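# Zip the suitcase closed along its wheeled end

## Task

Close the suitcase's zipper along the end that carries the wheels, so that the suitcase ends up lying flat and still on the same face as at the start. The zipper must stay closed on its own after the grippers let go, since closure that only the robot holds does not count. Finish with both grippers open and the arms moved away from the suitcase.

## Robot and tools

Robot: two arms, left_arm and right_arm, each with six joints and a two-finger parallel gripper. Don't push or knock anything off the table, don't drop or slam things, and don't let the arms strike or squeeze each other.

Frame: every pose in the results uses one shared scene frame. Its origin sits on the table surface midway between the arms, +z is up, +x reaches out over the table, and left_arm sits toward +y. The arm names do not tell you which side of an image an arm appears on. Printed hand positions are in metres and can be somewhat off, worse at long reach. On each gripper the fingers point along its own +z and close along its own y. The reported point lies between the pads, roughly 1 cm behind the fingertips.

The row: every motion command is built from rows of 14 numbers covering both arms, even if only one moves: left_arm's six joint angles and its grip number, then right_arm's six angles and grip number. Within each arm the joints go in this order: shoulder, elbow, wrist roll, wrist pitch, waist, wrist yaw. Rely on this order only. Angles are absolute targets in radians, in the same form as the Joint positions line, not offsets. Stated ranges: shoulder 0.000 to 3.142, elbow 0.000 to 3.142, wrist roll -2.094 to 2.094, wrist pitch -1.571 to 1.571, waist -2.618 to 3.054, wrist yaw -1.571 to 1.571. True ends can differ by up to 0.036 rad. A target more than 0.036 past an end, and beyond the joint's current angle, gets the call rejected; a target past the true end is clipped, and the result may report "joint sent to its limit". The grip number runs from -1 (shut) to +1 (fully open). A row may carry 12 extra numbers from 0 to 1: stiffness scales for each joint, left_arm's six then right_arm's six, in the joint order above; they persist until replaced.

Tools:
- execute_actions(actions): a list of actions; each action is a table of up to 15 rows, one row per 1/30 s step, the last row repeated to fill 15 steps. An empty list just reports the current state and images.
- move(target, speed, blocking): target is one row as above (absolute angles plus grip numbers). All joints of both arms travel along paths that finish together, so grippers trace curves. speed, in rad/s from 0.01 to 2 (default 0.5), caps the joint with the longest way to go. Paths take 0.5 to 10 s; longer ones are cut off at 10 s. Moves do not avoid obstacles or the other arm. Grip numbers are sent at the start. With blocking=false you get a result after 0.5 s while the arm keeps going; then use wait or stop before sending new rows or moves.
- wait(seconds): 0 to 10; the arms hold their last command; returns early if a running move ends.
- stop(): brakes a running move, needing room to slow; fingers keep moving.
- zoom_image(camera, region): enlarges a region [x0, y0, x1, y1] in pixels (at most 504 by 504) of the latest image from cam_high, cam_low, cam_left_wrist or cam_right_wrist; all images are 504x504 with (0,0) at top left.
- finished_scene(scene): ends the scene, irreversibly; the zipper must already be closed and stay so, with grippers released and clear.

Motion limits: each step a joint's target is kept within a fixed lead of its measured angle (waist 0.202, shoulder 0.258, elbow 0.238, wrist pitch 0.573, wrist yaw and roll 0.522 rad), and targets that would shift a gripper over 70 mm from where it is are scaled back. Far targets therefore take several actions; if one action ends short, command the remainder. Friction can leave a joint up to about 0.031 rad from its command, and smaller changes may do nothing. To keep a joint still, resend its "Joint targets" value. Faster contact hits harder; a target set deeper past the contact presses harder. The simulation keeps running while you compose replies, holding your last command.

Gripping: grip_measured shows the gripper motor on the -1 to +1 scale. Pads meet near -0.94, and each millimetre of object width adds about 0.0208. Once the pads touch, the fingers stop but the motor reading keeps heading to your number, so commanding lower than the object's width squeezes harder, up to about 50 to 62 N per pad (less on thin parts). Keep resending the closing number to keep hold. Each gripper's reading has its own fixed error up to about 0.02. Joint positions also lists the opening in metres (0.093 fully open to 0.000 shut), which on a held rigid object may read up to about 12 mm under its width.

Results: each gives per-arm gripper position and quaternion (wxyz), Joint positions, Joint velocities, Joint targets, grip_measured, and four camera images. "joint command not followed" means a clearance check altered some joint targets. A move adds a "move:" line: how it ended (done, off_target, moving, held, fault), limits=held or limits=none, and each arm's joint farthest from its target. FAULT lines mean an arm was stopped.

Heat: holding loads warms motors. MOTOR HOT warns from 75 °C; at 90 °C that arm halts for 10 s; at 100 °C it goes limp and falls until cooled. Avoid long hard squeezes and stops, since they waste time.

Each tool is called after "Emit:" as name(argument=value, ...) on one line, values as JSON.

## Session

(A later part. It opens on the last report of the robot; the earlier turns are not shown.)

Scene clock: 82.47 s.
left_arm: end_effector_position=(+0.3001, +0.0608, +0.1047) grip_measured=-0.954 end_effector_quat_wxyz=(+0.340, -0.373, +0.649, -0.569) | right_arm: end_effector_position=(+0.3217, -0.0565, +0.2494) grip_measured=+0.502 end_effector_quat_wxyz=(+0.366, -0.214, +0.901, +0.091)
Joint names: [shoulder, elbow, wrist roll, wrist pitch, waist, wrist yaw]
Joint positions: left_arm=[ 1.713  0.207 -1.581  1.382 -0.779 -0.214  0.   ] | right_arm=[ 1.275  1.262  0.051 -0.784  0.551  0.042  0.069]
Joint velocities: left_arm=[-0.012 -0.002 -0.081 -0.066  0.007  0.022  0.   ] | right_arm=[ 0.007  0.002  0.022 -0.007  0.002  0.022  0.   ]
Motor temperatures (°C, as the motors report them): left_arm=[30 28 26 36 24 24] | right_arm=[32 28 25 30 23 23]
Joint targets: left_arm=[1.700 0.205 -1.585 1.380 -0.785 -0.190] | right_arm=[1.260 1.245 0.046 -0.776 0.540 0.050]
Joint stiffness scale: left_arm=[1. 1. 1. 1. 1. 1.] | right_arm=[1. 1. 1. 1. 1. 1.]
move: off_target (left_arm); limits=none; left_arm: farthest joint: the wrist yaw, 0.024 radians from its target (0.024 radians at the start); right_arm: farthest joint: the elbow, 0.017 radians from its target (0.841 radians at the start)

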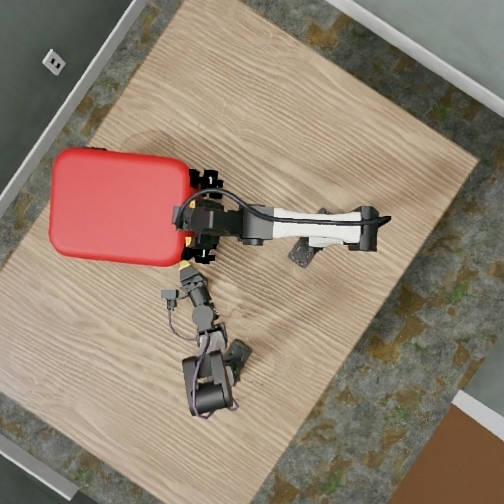

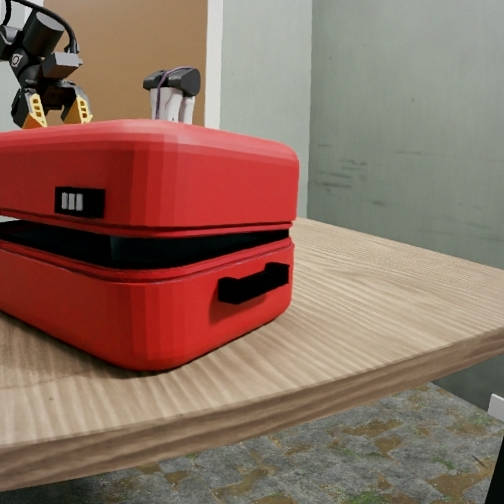

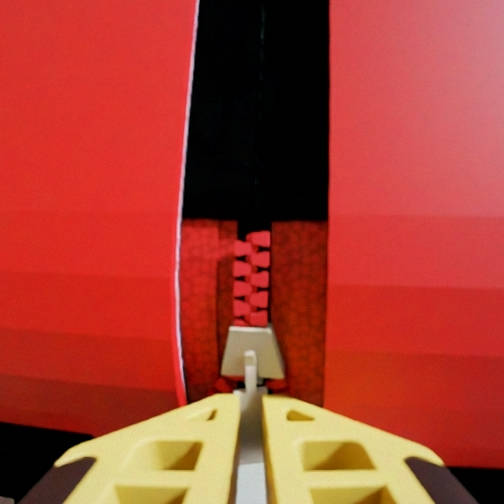

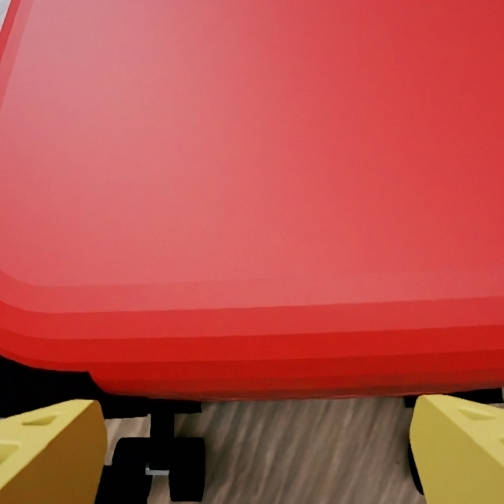

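Emit:
move(target=[1.70,0.205,-1.585,1.38,-0.785,-0.19,-0.97, 1.348,1.288,0.046,-0.731,0.55,0.045,0.5], speed=0.15)

Emit:
move(target=[1.70,0.205,-1.585,1.38,-0.785,-0.19,-0.97, 1.385,1.16,0.046,-0.69,0.55,0.045,0.5], speed=0.1)

Scene clock: 84.33 s.
left_arm: end_effector_position=(+0.3001, +0.0608, +0.1047) grip_measured=-0.954 end_effector_quat_wxyz=(+0.340, -0.373, +0.649, -0.569) | right_arm: end_effector_position=(+0.3364, -0.0478, +0.2401) grip_measured=+0.502 end_effector_quat_wxyz=(+0.364, -0.214, +0.902, +0.090)
Joint names: [shoulder, elbow, wrist roll, wrist pitch, waist, wrist yaw]
Joint positions: left_arm=[ 1.713  0.207 -1.581  1.382 -0.779 -0.214  0.   ] | right_arm=[ 1.335  1.271  0.051 -0.738  0.551  0.042  0.069]
Joint velocities: left_arm=[ 0.002 -0.012 -0.007 -0.037  0.022  0.051  0.   ] | right_arm=[ 0.002 -0.002 -0.022 -0.051  0.017 -0.037 -0.002]
Motor temperatures (°C, as the motors report them): left_arm=[30 28 26 36 24 24] | right_arm=[32 29 25 30 23 23]
Joint targets: left_arm=[1.700 0.205 -1.585 1.380 -0.785 -0.190] | right_arm=[1.348 1.288 0.046 -0.731 0.550 0.045]
Joint stiffness scale: left_arm=[1. 1. 1. 1. 1. 1.] | right_arm=[1. 1. 1. 1. 1. 1.]
move: off_target (left_arm); limits=none; left_arm: farthest joint: the wrist yaw, 0.024 radians from its target (0.024 radians at the start); right_arm: farthest joint: the elbow, 0.017 radians from its target (0.026 radians at the start)

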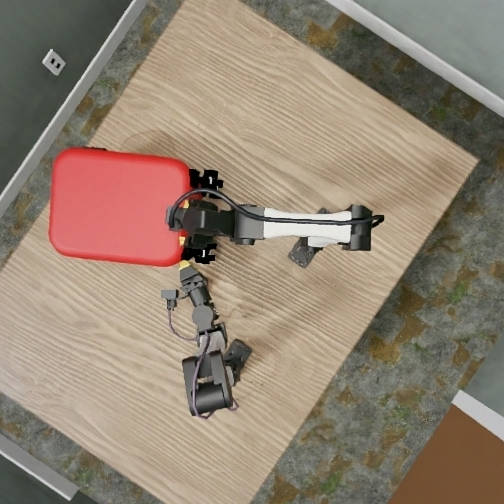

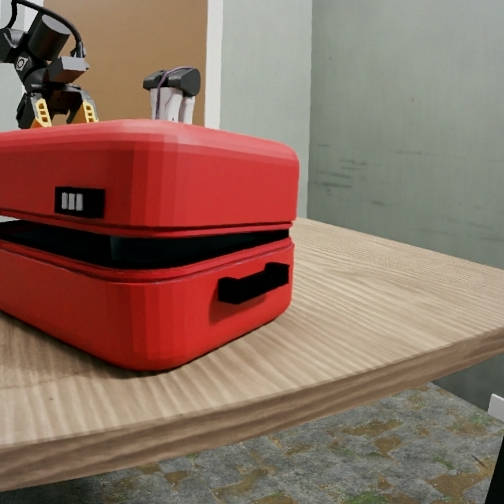

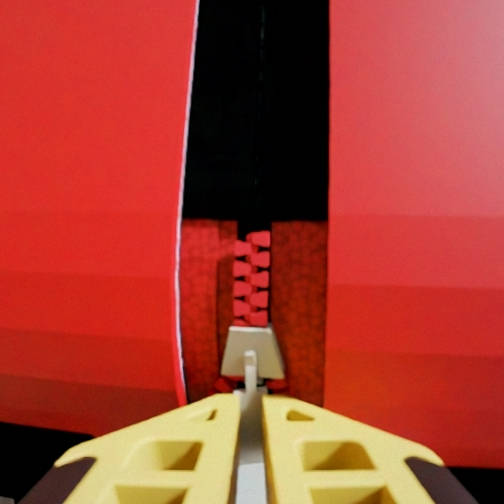

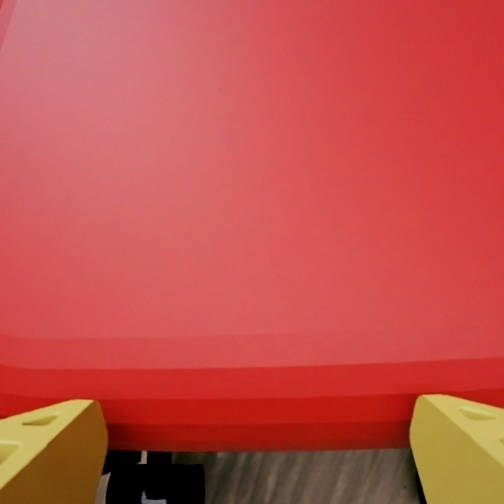

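Scene clock: 85.67 s.
left_arm: end_effector_position=(+0.3001, +0.0608, +0.1047) grip_measured=-0.954 end_effector_quat_wxyz=(+0.340, -0.373, +0.649, -0.569) | right_arm: end_effector_position=(+0.3371, -0.0523, +0.2194) grip_measured=+0.502 end_effector_quat_wxyz=(+0.356, -0.211, +0.907, +0.075)
Joint names: [shoulder, elbow, wrist roll, wrist pitch, waist, wrist yaw]
Joint positions: left_arm=[ 1.713  0.207 -1.581  1.382 -0.779 -0.214  0.   ] | right_arm=[ 1.338  1.207  0.051 -0.698  0.551  0.067  0.069]
Joint velocities: left_arm=[ 0.017  0.002 -0.051 -0.007  0.022  0.022  0.   ] | right_arm=[-0.002  0.002 -0.051  0.051  0.007  0.007 -0.002]
Motor temperatures (°C, as the motors report them): left_arm=[30 28 26 36 24 24] | right_arm=[31 29 25 31 23 23]
Joint targets: left_arm=[1.700 0.205 -1.585 1.380 -0.785 -0.190] | right_arm=[1.385 1.160 0.046 -0.690 0.550 0.045]
Joint stiffness scale: left_arm=[1. 1. 1. 1. 1. 1.] | right_arm=[1. 1. 1. 1. 1. 1.]
move: off_target (left_arm, right_arm); limits=none; left_arm: farthest joint: the wrist yaw, 0.024 radians from its target (0.024 radians at the start); right_arm: farthest joint: the shoulder, 0.047 radians from its target (0.050 radians at the start)

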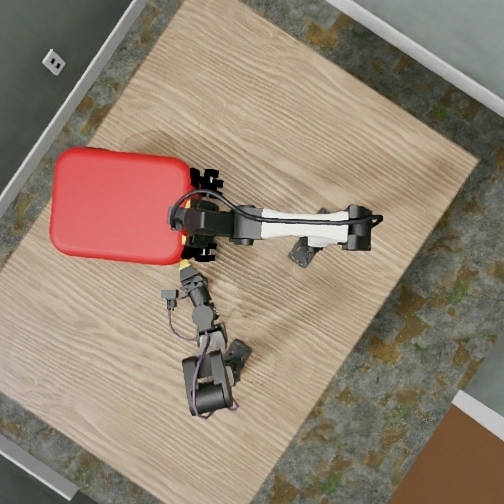

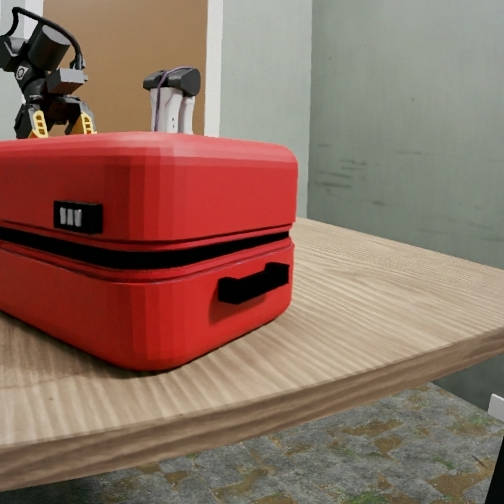

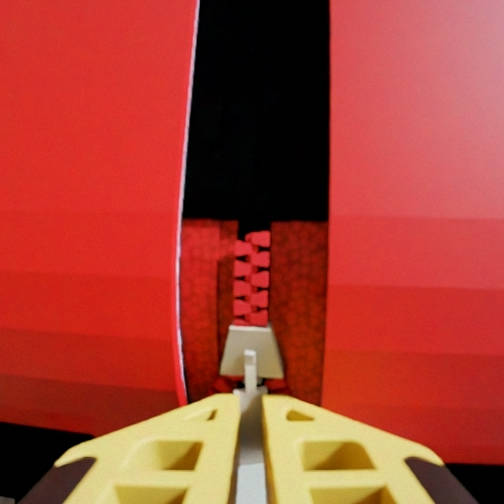

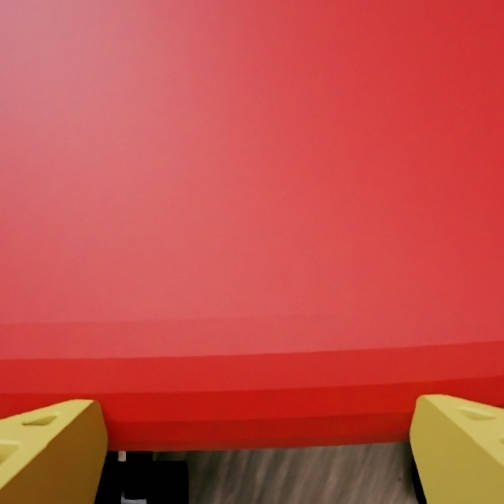

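Emit:
execute_actions(actions=[[[1.70,0.205,-1.585,1.38,-0.80,-0.12,-0.97, 1.40,1.15,0.046,-0.69,0.57,0.0,0.5]],[[1.70,0.205,-1.585,1.38,-0.82,-0.07,-0.97, 1.405,1.15,0.046,-0.69,0.575,-0.02,0.5]],[[1.70,0.20,-1.585,1.38,-0.835,-0.04,-0.97, 1.405,1.15,0.046,-0.69,0.575,-0.02,0.5]],[[1.70,0.195,-1.585,1.38,-0.85,-0.03,-0.97, 1.405,1.15,0.046,-0.69,0.575,-0.02,0.5]]])

Scene clock: 87.90 s.
left_arm: end_effector_position=(+0.2953, +0.0539, +0.1047) grip_measured=-0.954 end_effector_quat_wxyz=(+0.330, -0.364, +0.655, -0.575) | right_arm: end_effector_position=(+0.3370, -0.0519, +0.2189) grip_measured=+0.502 end_effector_quat_wxyz=(+0.356, -0.212, +0.907, +0.076)
Joint names: [shoulder, elbow, wrist roll, wrist pitch, waist, wrist yaw]
Joint positions: left_arm=[ 1.713  0.207 -1.581  1.382 -0.795 -0.2    0.   ] | right_arm=[ 1.338  1.204  0.05  -0.695  0.551  0.065  0.069]
Joint velocities: left_arm=[ 0.002 -0.007  0.022  0.037 -0.037 -0.022  0.   ] | right_arm=[ 0.002 -0.017  0.066 -0.007  0.007  0.051  0.   ]
Motor temperatures (°C, as the motors report them): left_arm=[30 28 26 36 24 24] | right_arm=[31 29 25 31 23 23]
Joint targets: left_arm=[1.700 0.195 -1.585 1.380 -0.850 -0.030] | right_arm=[1.405 1.150 0.046 -0.690 0.575 -0.020]
Joint stiffness scale: left_arm=[1. 1. 1. 1. 1. 1.] | right_arm=[1. 1. 1. 1. 1. 1.]

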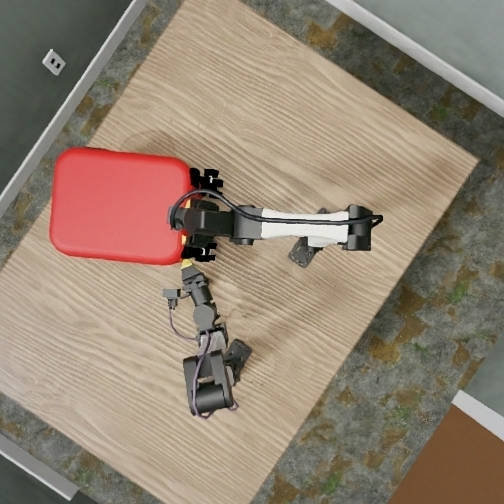

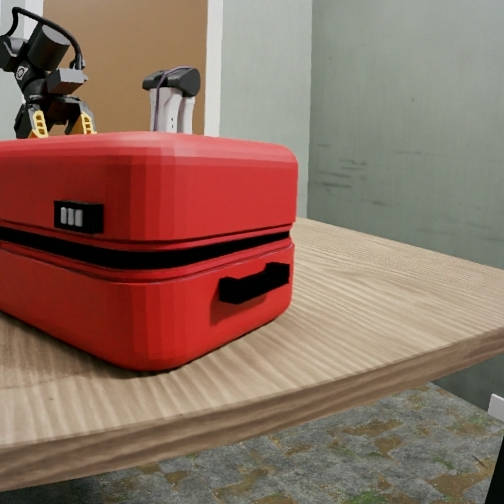

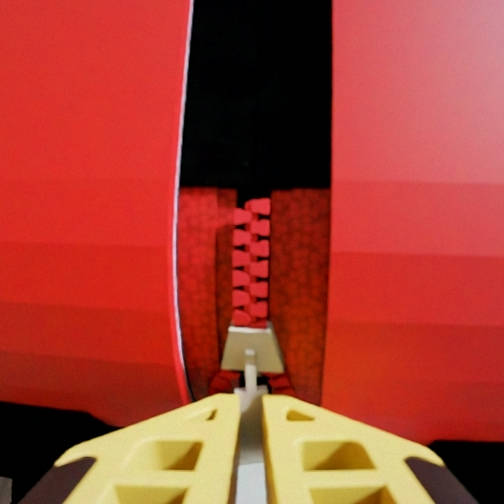

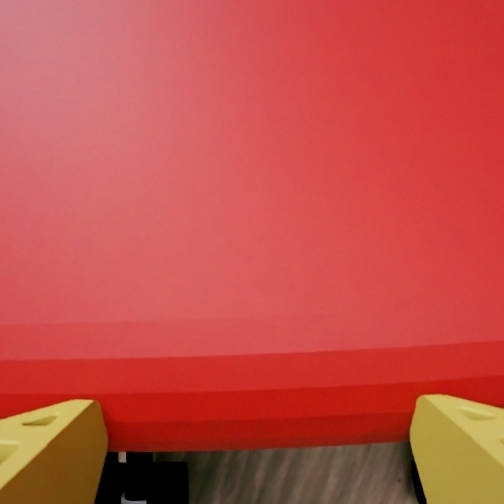

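Emit:
execute_actions(actions=[[[1.75,0.24,-1.595,1.405,-0.885,-0.10,-0.97, 1.405,1.15,0.046,-0.69,0.575,-0.02,0.5]],[[1.772,0.258,-1.603,1.42,-0.92,-0.172,-0.97, 1.405,1.15,0.046,-0.69,0.575,-0.02,0.5]],[[1.794,0.276,-1.61,1.433,-0.955,-0.244,-0.97, 1.405,1.15,0.046,-0.69,0.575,-0.02,0.5]],[[1.816,0.295,-1.618,1.447,-0.99,-0.316,-0.97, 1.405,1.15,0.046,-0.69,0.575,-0.02,0.5]],[[1.838,0.313,-1.625,1.46,-1.024,-0.388,-0.97, 1.405,1.15,0.046,-0.69,0.575,-0.02,0.5]]])

Scene clock: 92.17 s.
left_arm: end_effector_position=(+0.2958, +0.0441, +0.1056) grip_measured=-0.954 end_effector_quat_wxyz=(+0.391, -0.420, +0.604, -0.553) | right_arm: end_effector_position=(+0.3375, -0.0522, +0.2191) grip_measured=+0.500 end_effector_quat_wxyz=(+0.357, -0.213, +0.907, +0.074)
Joint names: [shoulder, elbow, wrist roll, wrist pitch, waist, wrist yaw]
Joint positions: left_arm=[ 1.815  0.278 -1.615  1.439 -0.965 -0.564  0.   ] | right_arm=[ 1.338  1.204  0.047 -0.693  0.551  0.068  0.069]
Joint velocities: left_arm=[-0.007 -0.007  0.007  0.066  0.012 -0.007  0.   ] | right_arm=[ 0.007 -0.012  0.066 -0.051 -0.002 -0.037 -0.001]
Motor temperatures (°C, as the motors report them): left_arm=[30 28 26 36 24 25] | right_arm=[30 29 25 32 23 23]
Joint targets: left_arm=[1.838 0.313 -1.625 1.460 -1.024 -0.388] | right_arm=[1.405 1.150 0.046 -0.690 0.575 -0.020]
Joint stiffness scale: left_arm=[1. 1. 1. 1. 1. 1.] | right_arm=[1. 1. 1. 1. 1. 1.]

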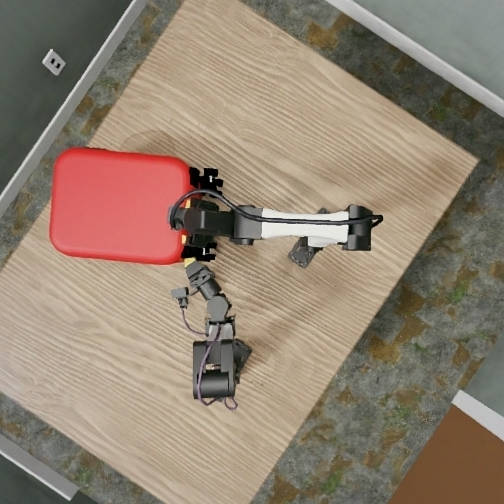

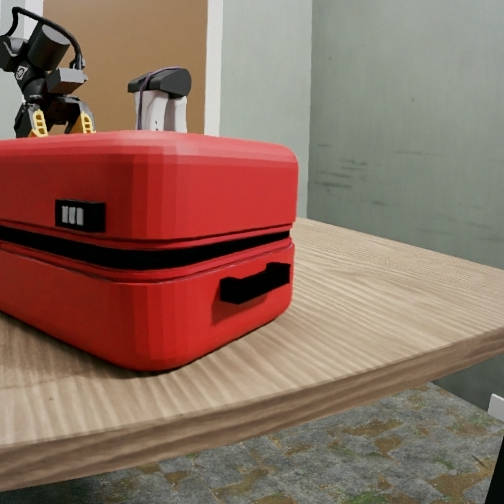

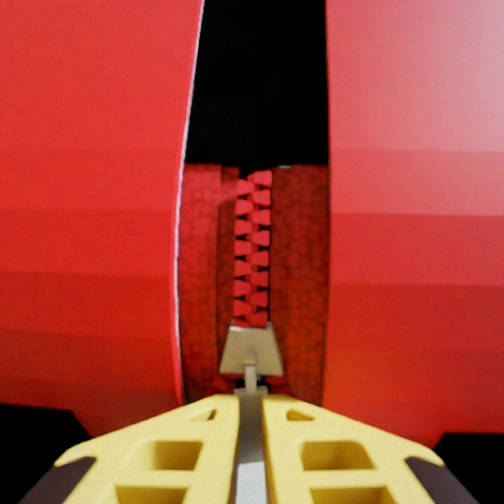

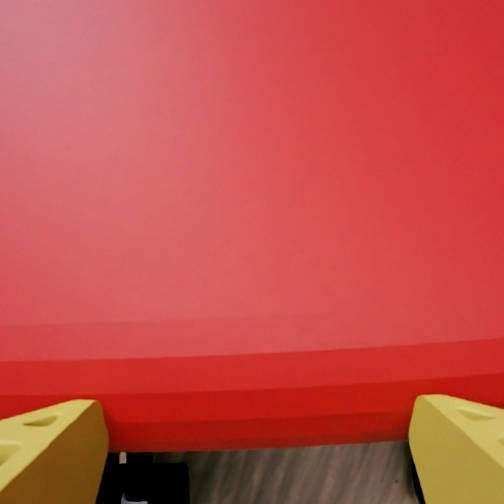

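Emit:
execute_actions(actions=[[[1.838,0.318,-1.625,1.455,-1.03,-0.36,-0.97, 1.42,1.13,0.046,-0.69,0.575,-0.02,0.5]],[[1.838,0.322,-1.625,1.45,-1.038,-0.345,-0.97, 1.42,1.13,0.046,-0.69,0.575,-0.02,0.5]],[[1.852,0.355,-1.636,1.42,-1.062,-0.41,-0.97, 1.42,1.13,0.046,-0.69,0.575,-0.02,0.5]],[[1.866,0.388,-1.647,1.39,-1.087,-0.478,-0.97, 1.42,1.13,0.046,-0.69,0.575,-0.02,0.5]],[[1.88,0.422,-1.658,1.362,-1.113,-0.548,-0.97, 1.42,1.13,0.046,-0.69,0.575,-0.02,0.5]]])

Scene clock: 95.43 s.
left_arm: end_effector_position=(+0.2990, +0.0301, +0.1063) grip_measured=-0.954 end_effector_quat_wxyz=(+0.419, -0.455, +0.578, -0.533) | right_arm: end_effector_position=(+0.3417, -0.0572, +0.2191) grip_measured=+0.500 end_effector_quat_wxyz=(+0.364, -0.205, +0.906, +0.062)
Joint names: [shoulder, elbow, wrist roll, wrist pitch, waist, wrist yaw]
Joint positions: left_arm=[ 1.858  0.378 -1.647  1.367 -1.049 -0.757  0.   ] | right_arm=[ 1.338  1.198  0.047 -0.68   0.546  0.095  0.069]
Joint velocities: left_arm=[-0.027 -0.007 -0.022  0.037 -0.002  0.007  0.   ] | right_arm=[-0.002 -0.012 -0.081  0.022 -0.002 -0.037 -0.   ]
Motor temperatures (°C, as the motors report them): left_arm=[30 28 26 36 25 26] | right_arm=[30 28 25 32 23 23]
Joint targets: left_arm=[1.880 0.422 -1.658 1.362 -1.113 -0.548] | right_arm=[1.420 1.130 0.046 -0.690 0.575 -0.020]
Joint stiffness scale: left_arm=[1. 1. 1. 1. 1. 1.] | right_arm=[1. 1. 1. 1. 1. 1.]

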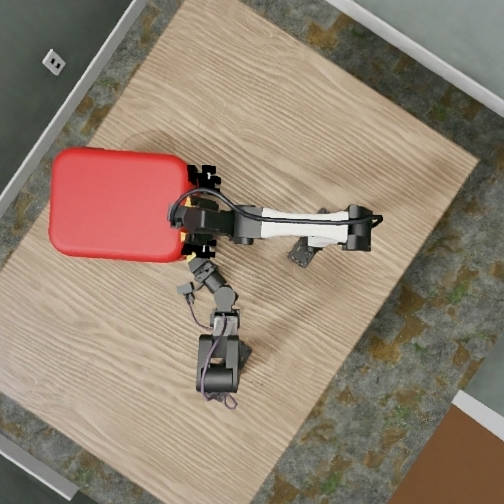

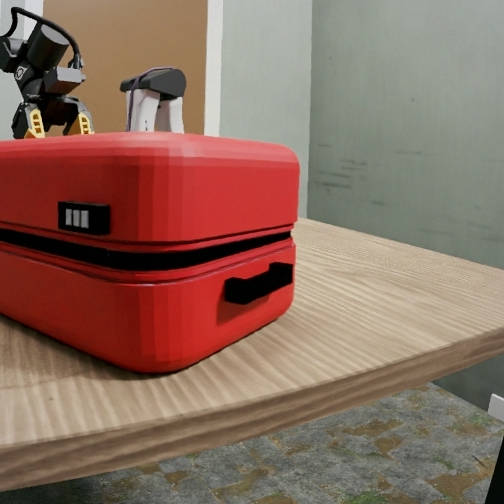

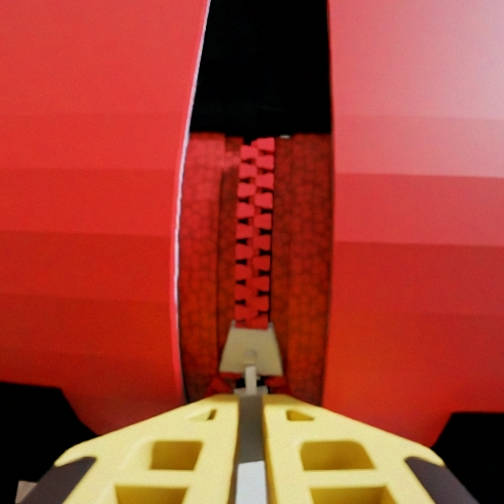

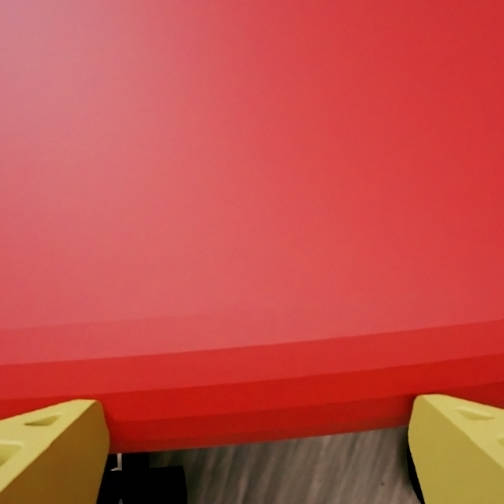

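Emit:
execute_actions(actions=[])

Scene clock: 96.83 s.
left_arm: end_effector_position=(+0.2990, +0.0301, +0.1063) grip_measured=-0.954 end_effector_quat_wxyz=(+0.419, -0.455, +0.578, -0.533) | right_arm: end_effector_position=(+0.3417, -0.0572, +0.2191) grip_measured=+0.500 end_effector_quat_wxyz=(+0.364, -0.205, +0.906, +0.062)
Joint names: [shoulder, elbow, wrist roll, wrist pitch, waist, wrist yaw]
Joint positions: left_arm=[ 1.858  0.378 -1.648  1.367 -1.049 -0.757  0.   ] | right_arm=[ 1.338  1.198  0.047 -0.68   0.546  0.095  0.069]
Joint velocities: left_arm=[ 0.002 -0.007 -0.154 -0.022 -0.027  0.007  0.   ] | right_arm=[ 0.002 -0.002  0.037  0.037 -0.007  0.007 -0.001]
Motor temperatures (°C, as the motors report them): left_arm=[30 29 26 36 25 27] | right_arm=[30 28 25 32 23 23]
Joint targets: left_arm=[1.880 0.422 -1.658 1.362 -1.113 -0.548] | right_arm=[1.420 1.130 0.046 -0.690 0.575 -0.020]
Joint stiffness scale: left_arm=[1. 1. 1. 1. 1. 1.] | right_arm=[1. 1. 1. 1. 1. 1.]

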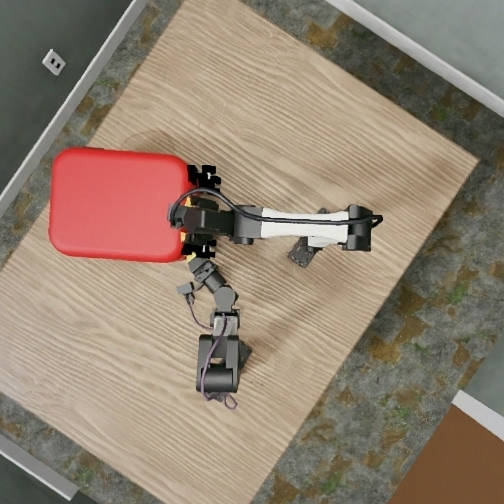

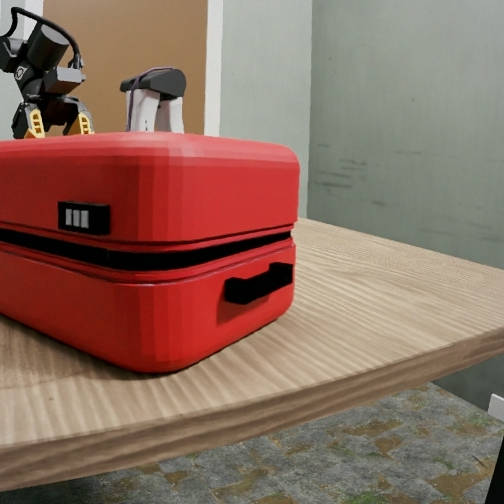

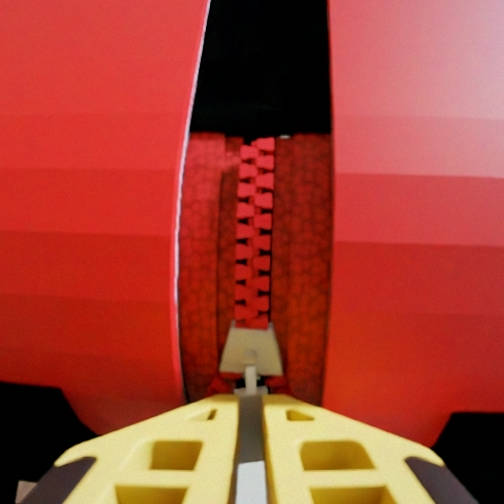

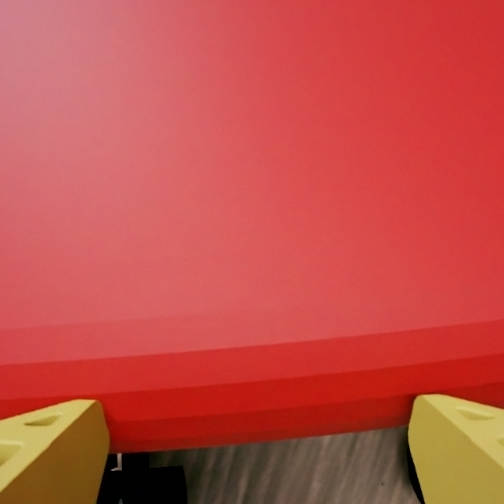

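Emit:
zoom_image(camera="cam_high", region=[30, 130, 250, 300])

Region (30, 130, 250, 300) of cam_high's 504x504 image, scaled by 2.291, with more detail than that image has; it fills the top 389 rows of this view, and the rest is white.

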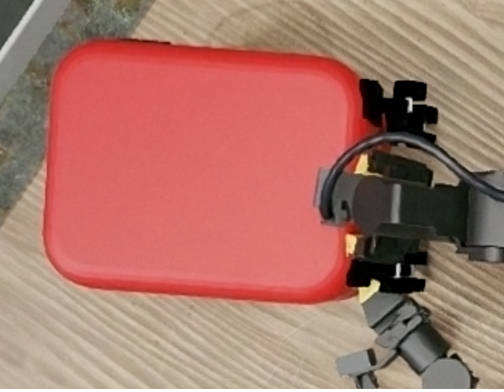

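Emit:
execute_actions(actions=[[[1.87,0.39,-1.655,1.365,-1.065,-0.72,-0.97,1.34,1.2,0.046,-0.69,0.55,0.08,0.5]],[[1.87,0.39,-1.655,1.365,-1.065,-0.72,-0.97,1.3,1.3,0.03,-0.75,0.53,0.05,0.5]],[[1.87,0.39,-1.655,1.365,-1.065,-0.72,-0.97,1.3,1.42,0,-0.8,0.5,0,0.5]]])

Emit:
move(target=[1.87,0.39,-1.655,1.365,-1.065,-0.72,-0.97,1.6,1.77,-1.37,-1.4,-0.29,-0.8,-1], speed=0.9)

Emit:
move(target=[1.87,0.39,-1.655,1.365,-1.065,-0.72,-0.97,2.27,2.39,-1.37,-1.52,-0.235,-1.0,-1], speed=0.5)

Scene clock: 101.63 s.
left_arm: end_effector_position=(+0.2997, +0.0322, +0.1062) grip_measured=-0.954 end_effector_quat_wxyz=(+0.423, -0.458, +0.575, -0.530) | right_arm: end_effector_position=(+0.3421, -0.0567, +0.3032) grip_measured=+0.500 end_effector_quat_wxyz=(+0.420, -0.215, +0.876, +0.102)
Joint names: [shoulder, elbow, wrist roll, wrist pitch, waist, wrist yaw]
Joint positions: left_arm=[ 1.858  0.378 -1.648  1.366 -1.048 -0.768  0.   ] | right_arm=[ 1.303  1.415  0.007 -0.788  0.509  0.011  0.069]
Joint velocities: left_arm=[ 0.007 -0.002  0.037  0.051 -0.012 -0.066  0.   ] | right_arm=[-0.002  0.002 -0.037  0.007 -0.002 -0.081 -0.001]
Motor temperatures (°C, as the motors report them): left_arm=[30 29 26 36 25 27] | right_arm=[30 28 25 33 23 23]
Joint targets: left_arm=[1.870 0.390 -1.655 1.365 -1.065 -0.720] | right_arm=[1.300 1.420 0.000 -0.800 0.500 0.000]
Joint stiffness scale: left_arm=[1. 1. 1. 1. 1. 1.] | right_arm=[1. 1. 1. 1. 1. 1.]

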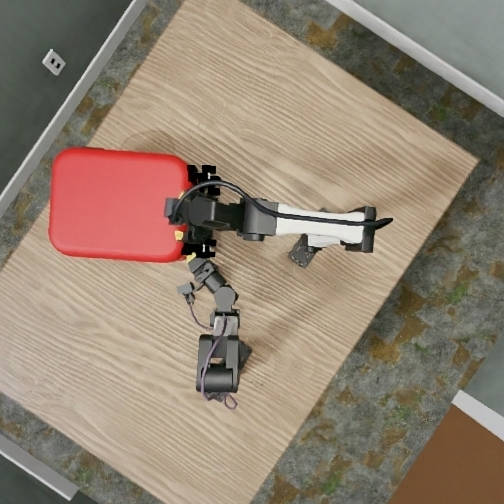

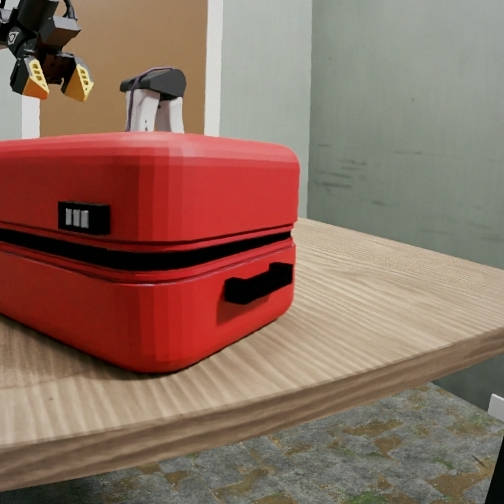

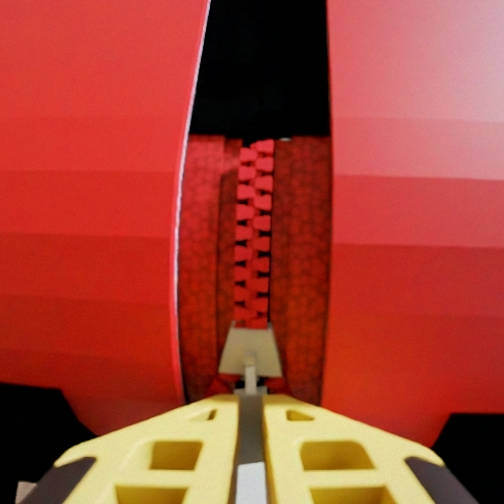

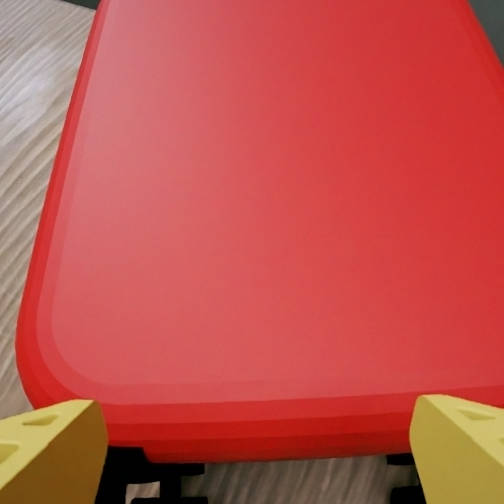

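Scene clock: 104.10 s.
left_arm: end_effector_position=(+0.2997, +0.0324, +0.1063) grip_measured=-0.954 end_effector_quat_wxyz=(+0.423, -0.458, +0.575, -0.530) | right_arm: end_effector_position=(+0.3518, -0.2126, +0.2963) grip_measured=-0.995 end_effector_quat_wxyz=(+0.388, -0.519, +0.749, +0.139)
Joint names: [shoulder, elbow, wrist roll, wrist pitch, waist, wrist yaw]
Joint positions: left_arm=[ 1.858  0.378 -1.648  1.366 -1.048 -0.769  0.   ] | right_arm=[ 1.585  1.751 -1.364 -1.392 -0.283 -0.793  0.   ]
Joint velocities: left_arm=[-0.002  0.002  0.022  0.051  0.002 -0.066  0.   ] | right_arm=[-0.012 -0.017  0.051  0.022 -0.002  0.022  0.   ]
Motor temperatures (°C, as the motors report them): left_arm=[30 29 26 36 25 27] | right_arm=[30 29 25 33 23 23]
Joint targets: left_arm=[1.870 0.390 -1.655 1.365 -1.065 -0.720] | right_arm=[1.600 1.770 -1.370 -1.400 -0.290 -0.800]
Joint stiffness scale: left_arm=[1. 1. 1. 1. 1. 1.] | right_arm=[1. 1. 1. 1. 1. 1.]
move: off_target (left_arm); limits=none; left_arm: farthest joint: the wrist yaw, 0.049 radians from its target (0.048 radians at the start); right_arm: farthest joint: the elbow, 0.019 radians from its target (0.355 radians at the start)

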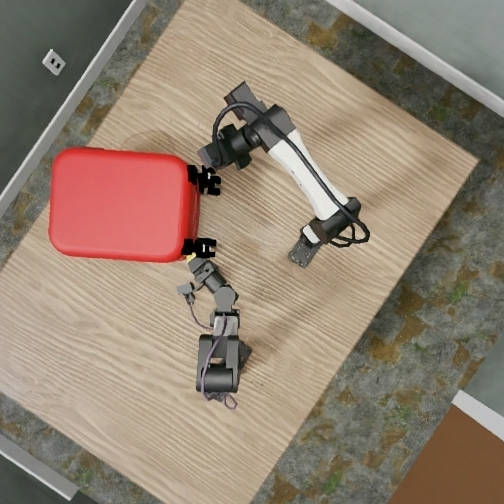

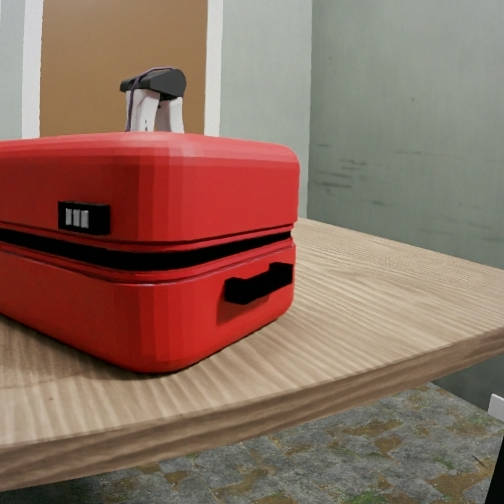

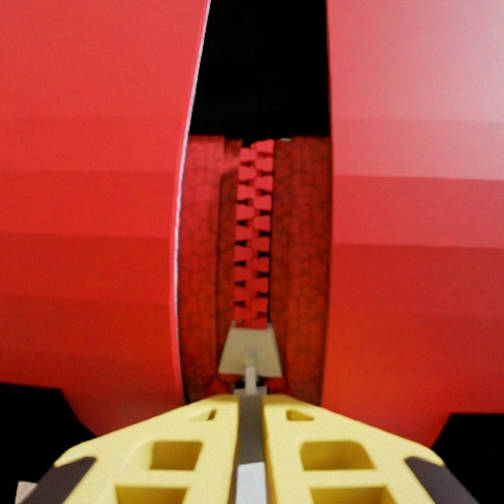

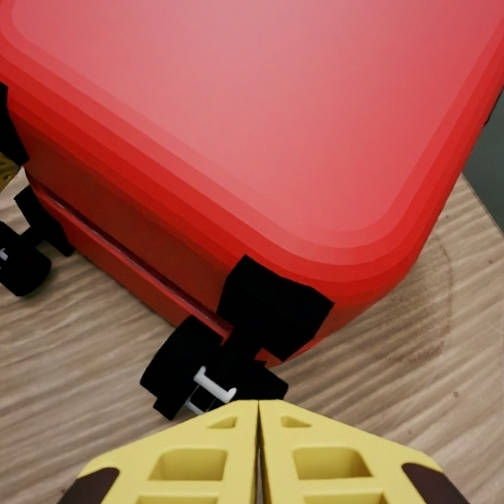

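Scene clock: 106.13 s.
left_arm: end_effector_position=(+0.2997, +0.0324, +0.1063) grip_measured=-0.954 end_effector_quat_wxyz=(+0.423, -0.458, +0.575, -0.530) | right_arm: end_effector_position=(+0.4848, -0.2135, +0.2383) grip_measured=-0.995 end_effector_quat_wxyz=(+0.395, -0.493, +0.725, +0.273)
Joint names: [shoulder, elbow, wrist roll, wrist pitch, waist, wrist yaw]
Joint positions: left_arm=[ 1.858  0.378 -1.648  1.366 -1.048 -0.769  0.   ] | right_arm=[ 2.265  2.372 -1.365 -1.511 -0.245 -0.992  0.   ]
Joint velocities: left_arm=[ 0.012 -0.012 -0.066  0.037  0.007 -0.037  0.   ] | right_arm=[ 0.017 -0.017  0.022 -0.051  0.007  0.051  0.   ]
Motor temperatures (°C, as the motors report them): left_arm=[30 29 26 36 25 26] | right_arm=[30 29 25 32 23 23]
Joint targets: left_arm=[1.870 0.390 -1.655 1.365 -1.065 -0.720] | right_arm=[2.270 2.390 -1.370 -1.520 -0.235 -1.000]
Joint stiffness scale: left_arm=[1. 1. 1. 1. 1. 1.] | right_arm=[1. 1. 1. 1. 1. 1.]
move: off_target (left_arm); limits=none; left_arm: farthest joint: the wrist yaw, 0.049 radians from its target (0.049 radians at the start); right_arm: farthest joint: the elbow, 0.018 radians from its target (0.639 radians at the start)

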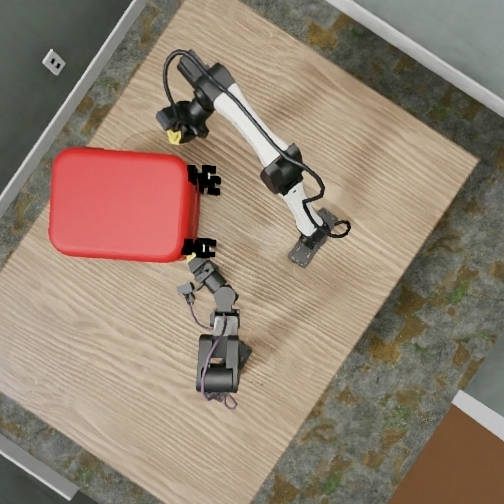

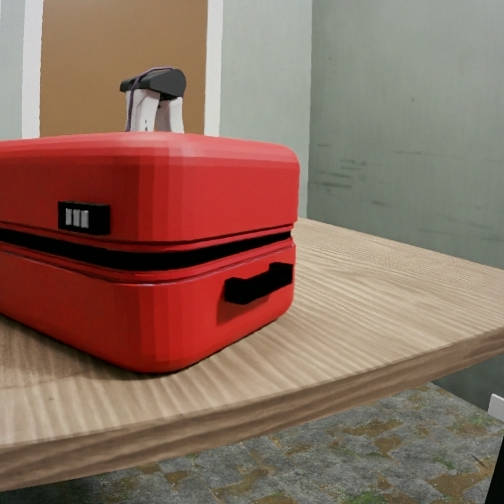

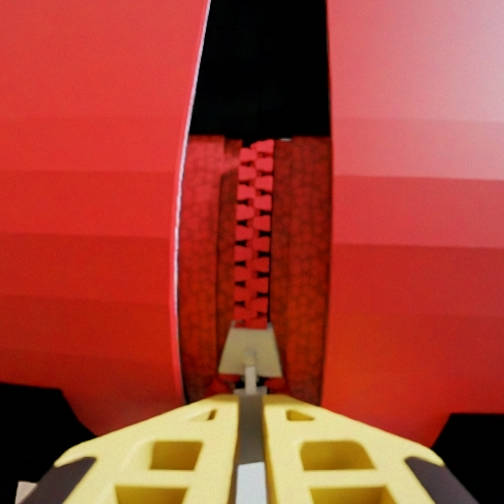

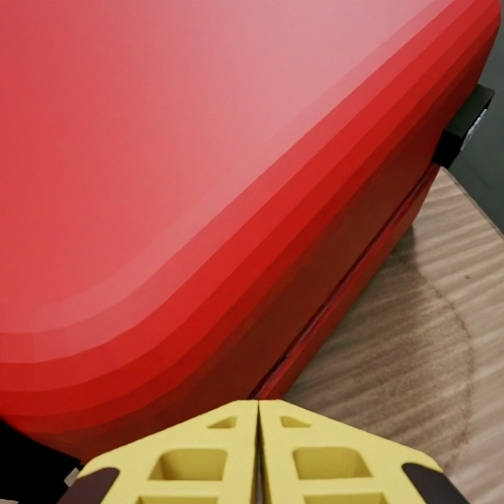

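Emit:
execute_actions(actions=[[[1.87,0.39,-1.655,1.365,-1.065,-0.72,-0.97,2.25,2.29,-1.37,-1.44,-0.2,-1.0,-1]],[[1.87,0.39,-1.655,1.365,-1.065,-0.72,-0.97,2.245,2.23,-1.37,-1.39,-0.175,-1.0,-1]]])

Scene clock: 107.30 s.
left_arm: end_effector_position=(+0.2997, +0.0324, +0.1063) grip_measured=-0.954 end_effector_quat_wxyz=(+0.423, -0.458, +0.575, -0.530) | right_arm: end_effector_position=(+0.4874, -0.1857, +0.2144) grip_measured=-0.995 end_effector_quat_wxyz=(+0.387, -0.515, +0.710, +0.286)
Joint names: [shoulder, elbow, wrist roll, wrist pitch, waist, wrist yaw]
Joint positions: left_arm=[ 1.858  0.378 -1.648  1.366 -1.048 -0.769  0.   ] | right_arm=[ 2.249  2.245 -1.365 -1.4   -0.184 -0.995  0.   ]
Joint velocities: left_arm=[-0.002 -0.007 -0.022  0.022 -0.027  0.051  0.   ] | right_arm=[-0.012  0.002 -0.081 -0.022 -0.007 -0.022  0.   ]
Motor temperatures (°C, as the motors report them): left_arm=[30 29 26 36 25 26] | right_arm=[31 29 25 32 23 23]
Joint targets: left_arm=[1.870 0.390 -1.655 1.365 -1.065 -0.720] | right_arm=[2.245 2.230 -1.370 -1.390 -0.175 -1.000]
Joint stiffness scale: left_arm=[1. 1. 1. 1. 1. 1.] | right_arm=[1. 1. 1. 1. 1. 1.]

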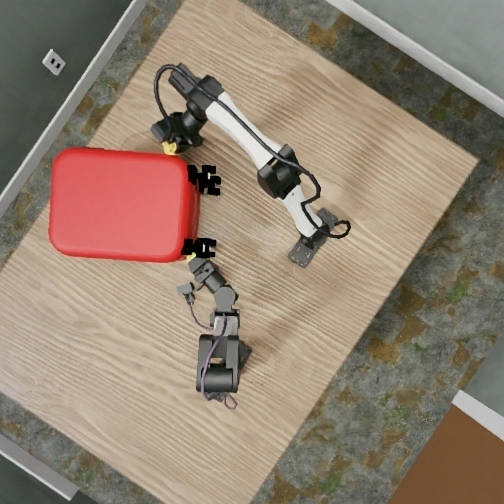

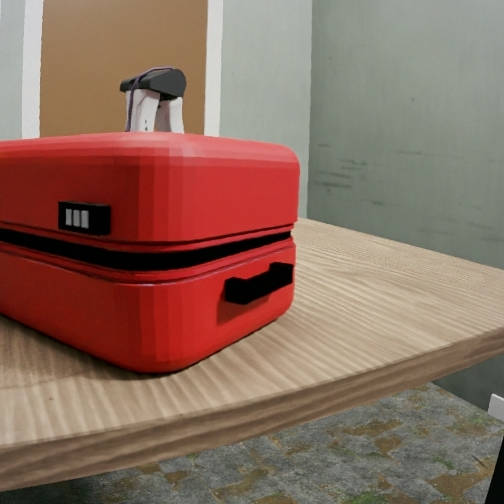

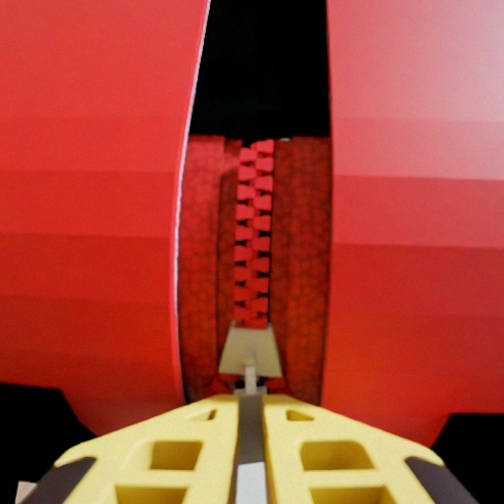

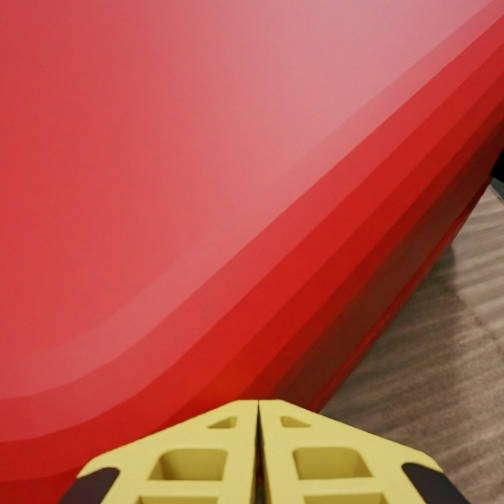

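Emit:
execute_actions(actions=[[[1.87,0.39,-1.655,1.365,-1.065,-0.72,-0.97,2.245,2.285,-1.37,-1.42,-0.165,-1.0,-1]],[[1.87,0.39,-1.655,1.365,-1.065,-0.72,-0.97,2.245,2.285,-1.37,-1.42,-0.145,-1.0,-1]]])

Scene clock: 108.47 s.
left_arm: end_effector_position=(+0.2997, +0.0324, +0.1063) grip_measured=-0.954 end_effector_quat_wxyz=(+0.423, -0.458, +0.575, -0.530) | right_arm: end_effector_position=(+0.4878, -0.1805, +0.2207) grip_measured=-0.995 end_effector_quat_wxyz=(+0.390, -0.522, +0.704, +0.283)
Joint names: [shoulder, elbow, wrist roll, wrist pitch, waist, wrist yaw]
Joint positions: left_arm=[ 1.858  0.378 -1.648  1.366 -1.048 -0.769  0.   ] | right_arm=[ 2.249  2.269 -1.365 -1.409 -0.173 -0.994  0.   ]
Joint velocities: left_arm=[-0.007 -0.002  0.022 -0.022  0.002  0.051  0.   ] | right_arm=[-0.022  0.007 -0.037  0.037 -0.002 -0.022  0.   ]
Motor temperatures (°C, as the motors report them): left_arm=[30 29 26 36 25 26] | right_arm=[32 29 25 32 23 23]
Joint targets: left_arm=[1.870 0.390 -1.655 1.365 -1.065 -0.720] | right_arm=[2.245 2.285 -1.370 -1.420 -0.145 -1.000]
Joint stiffness scale: left_arm=[1. 1. 1. 1. 1. 1.] | right_arm=[1. 1. 1. 1. 1. 1.]

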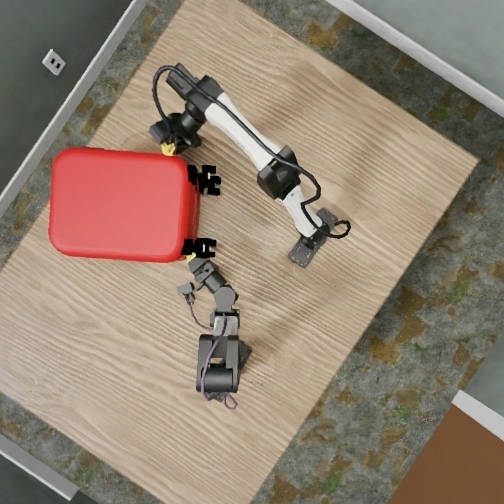

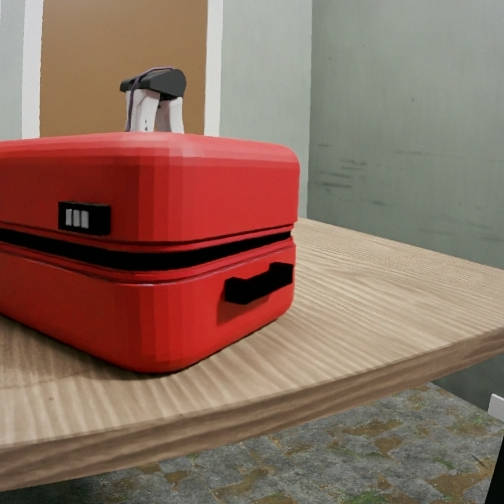

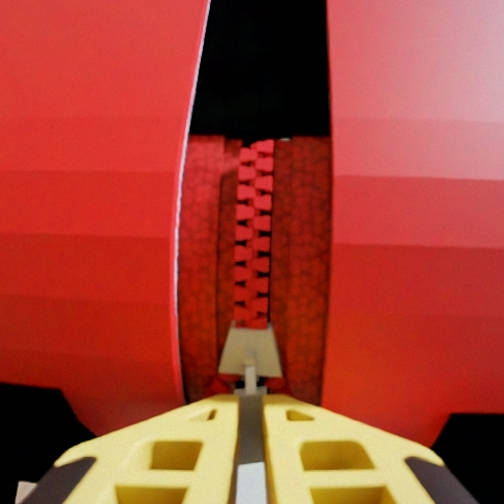

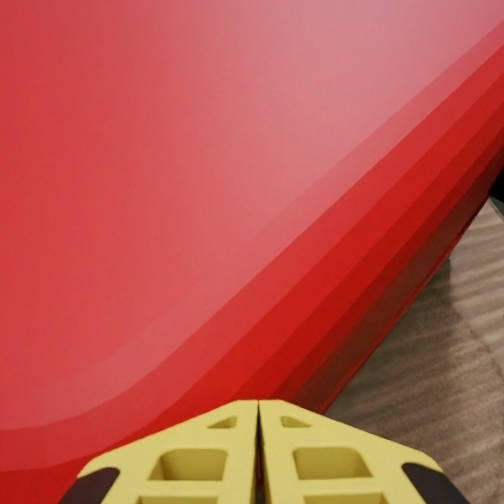

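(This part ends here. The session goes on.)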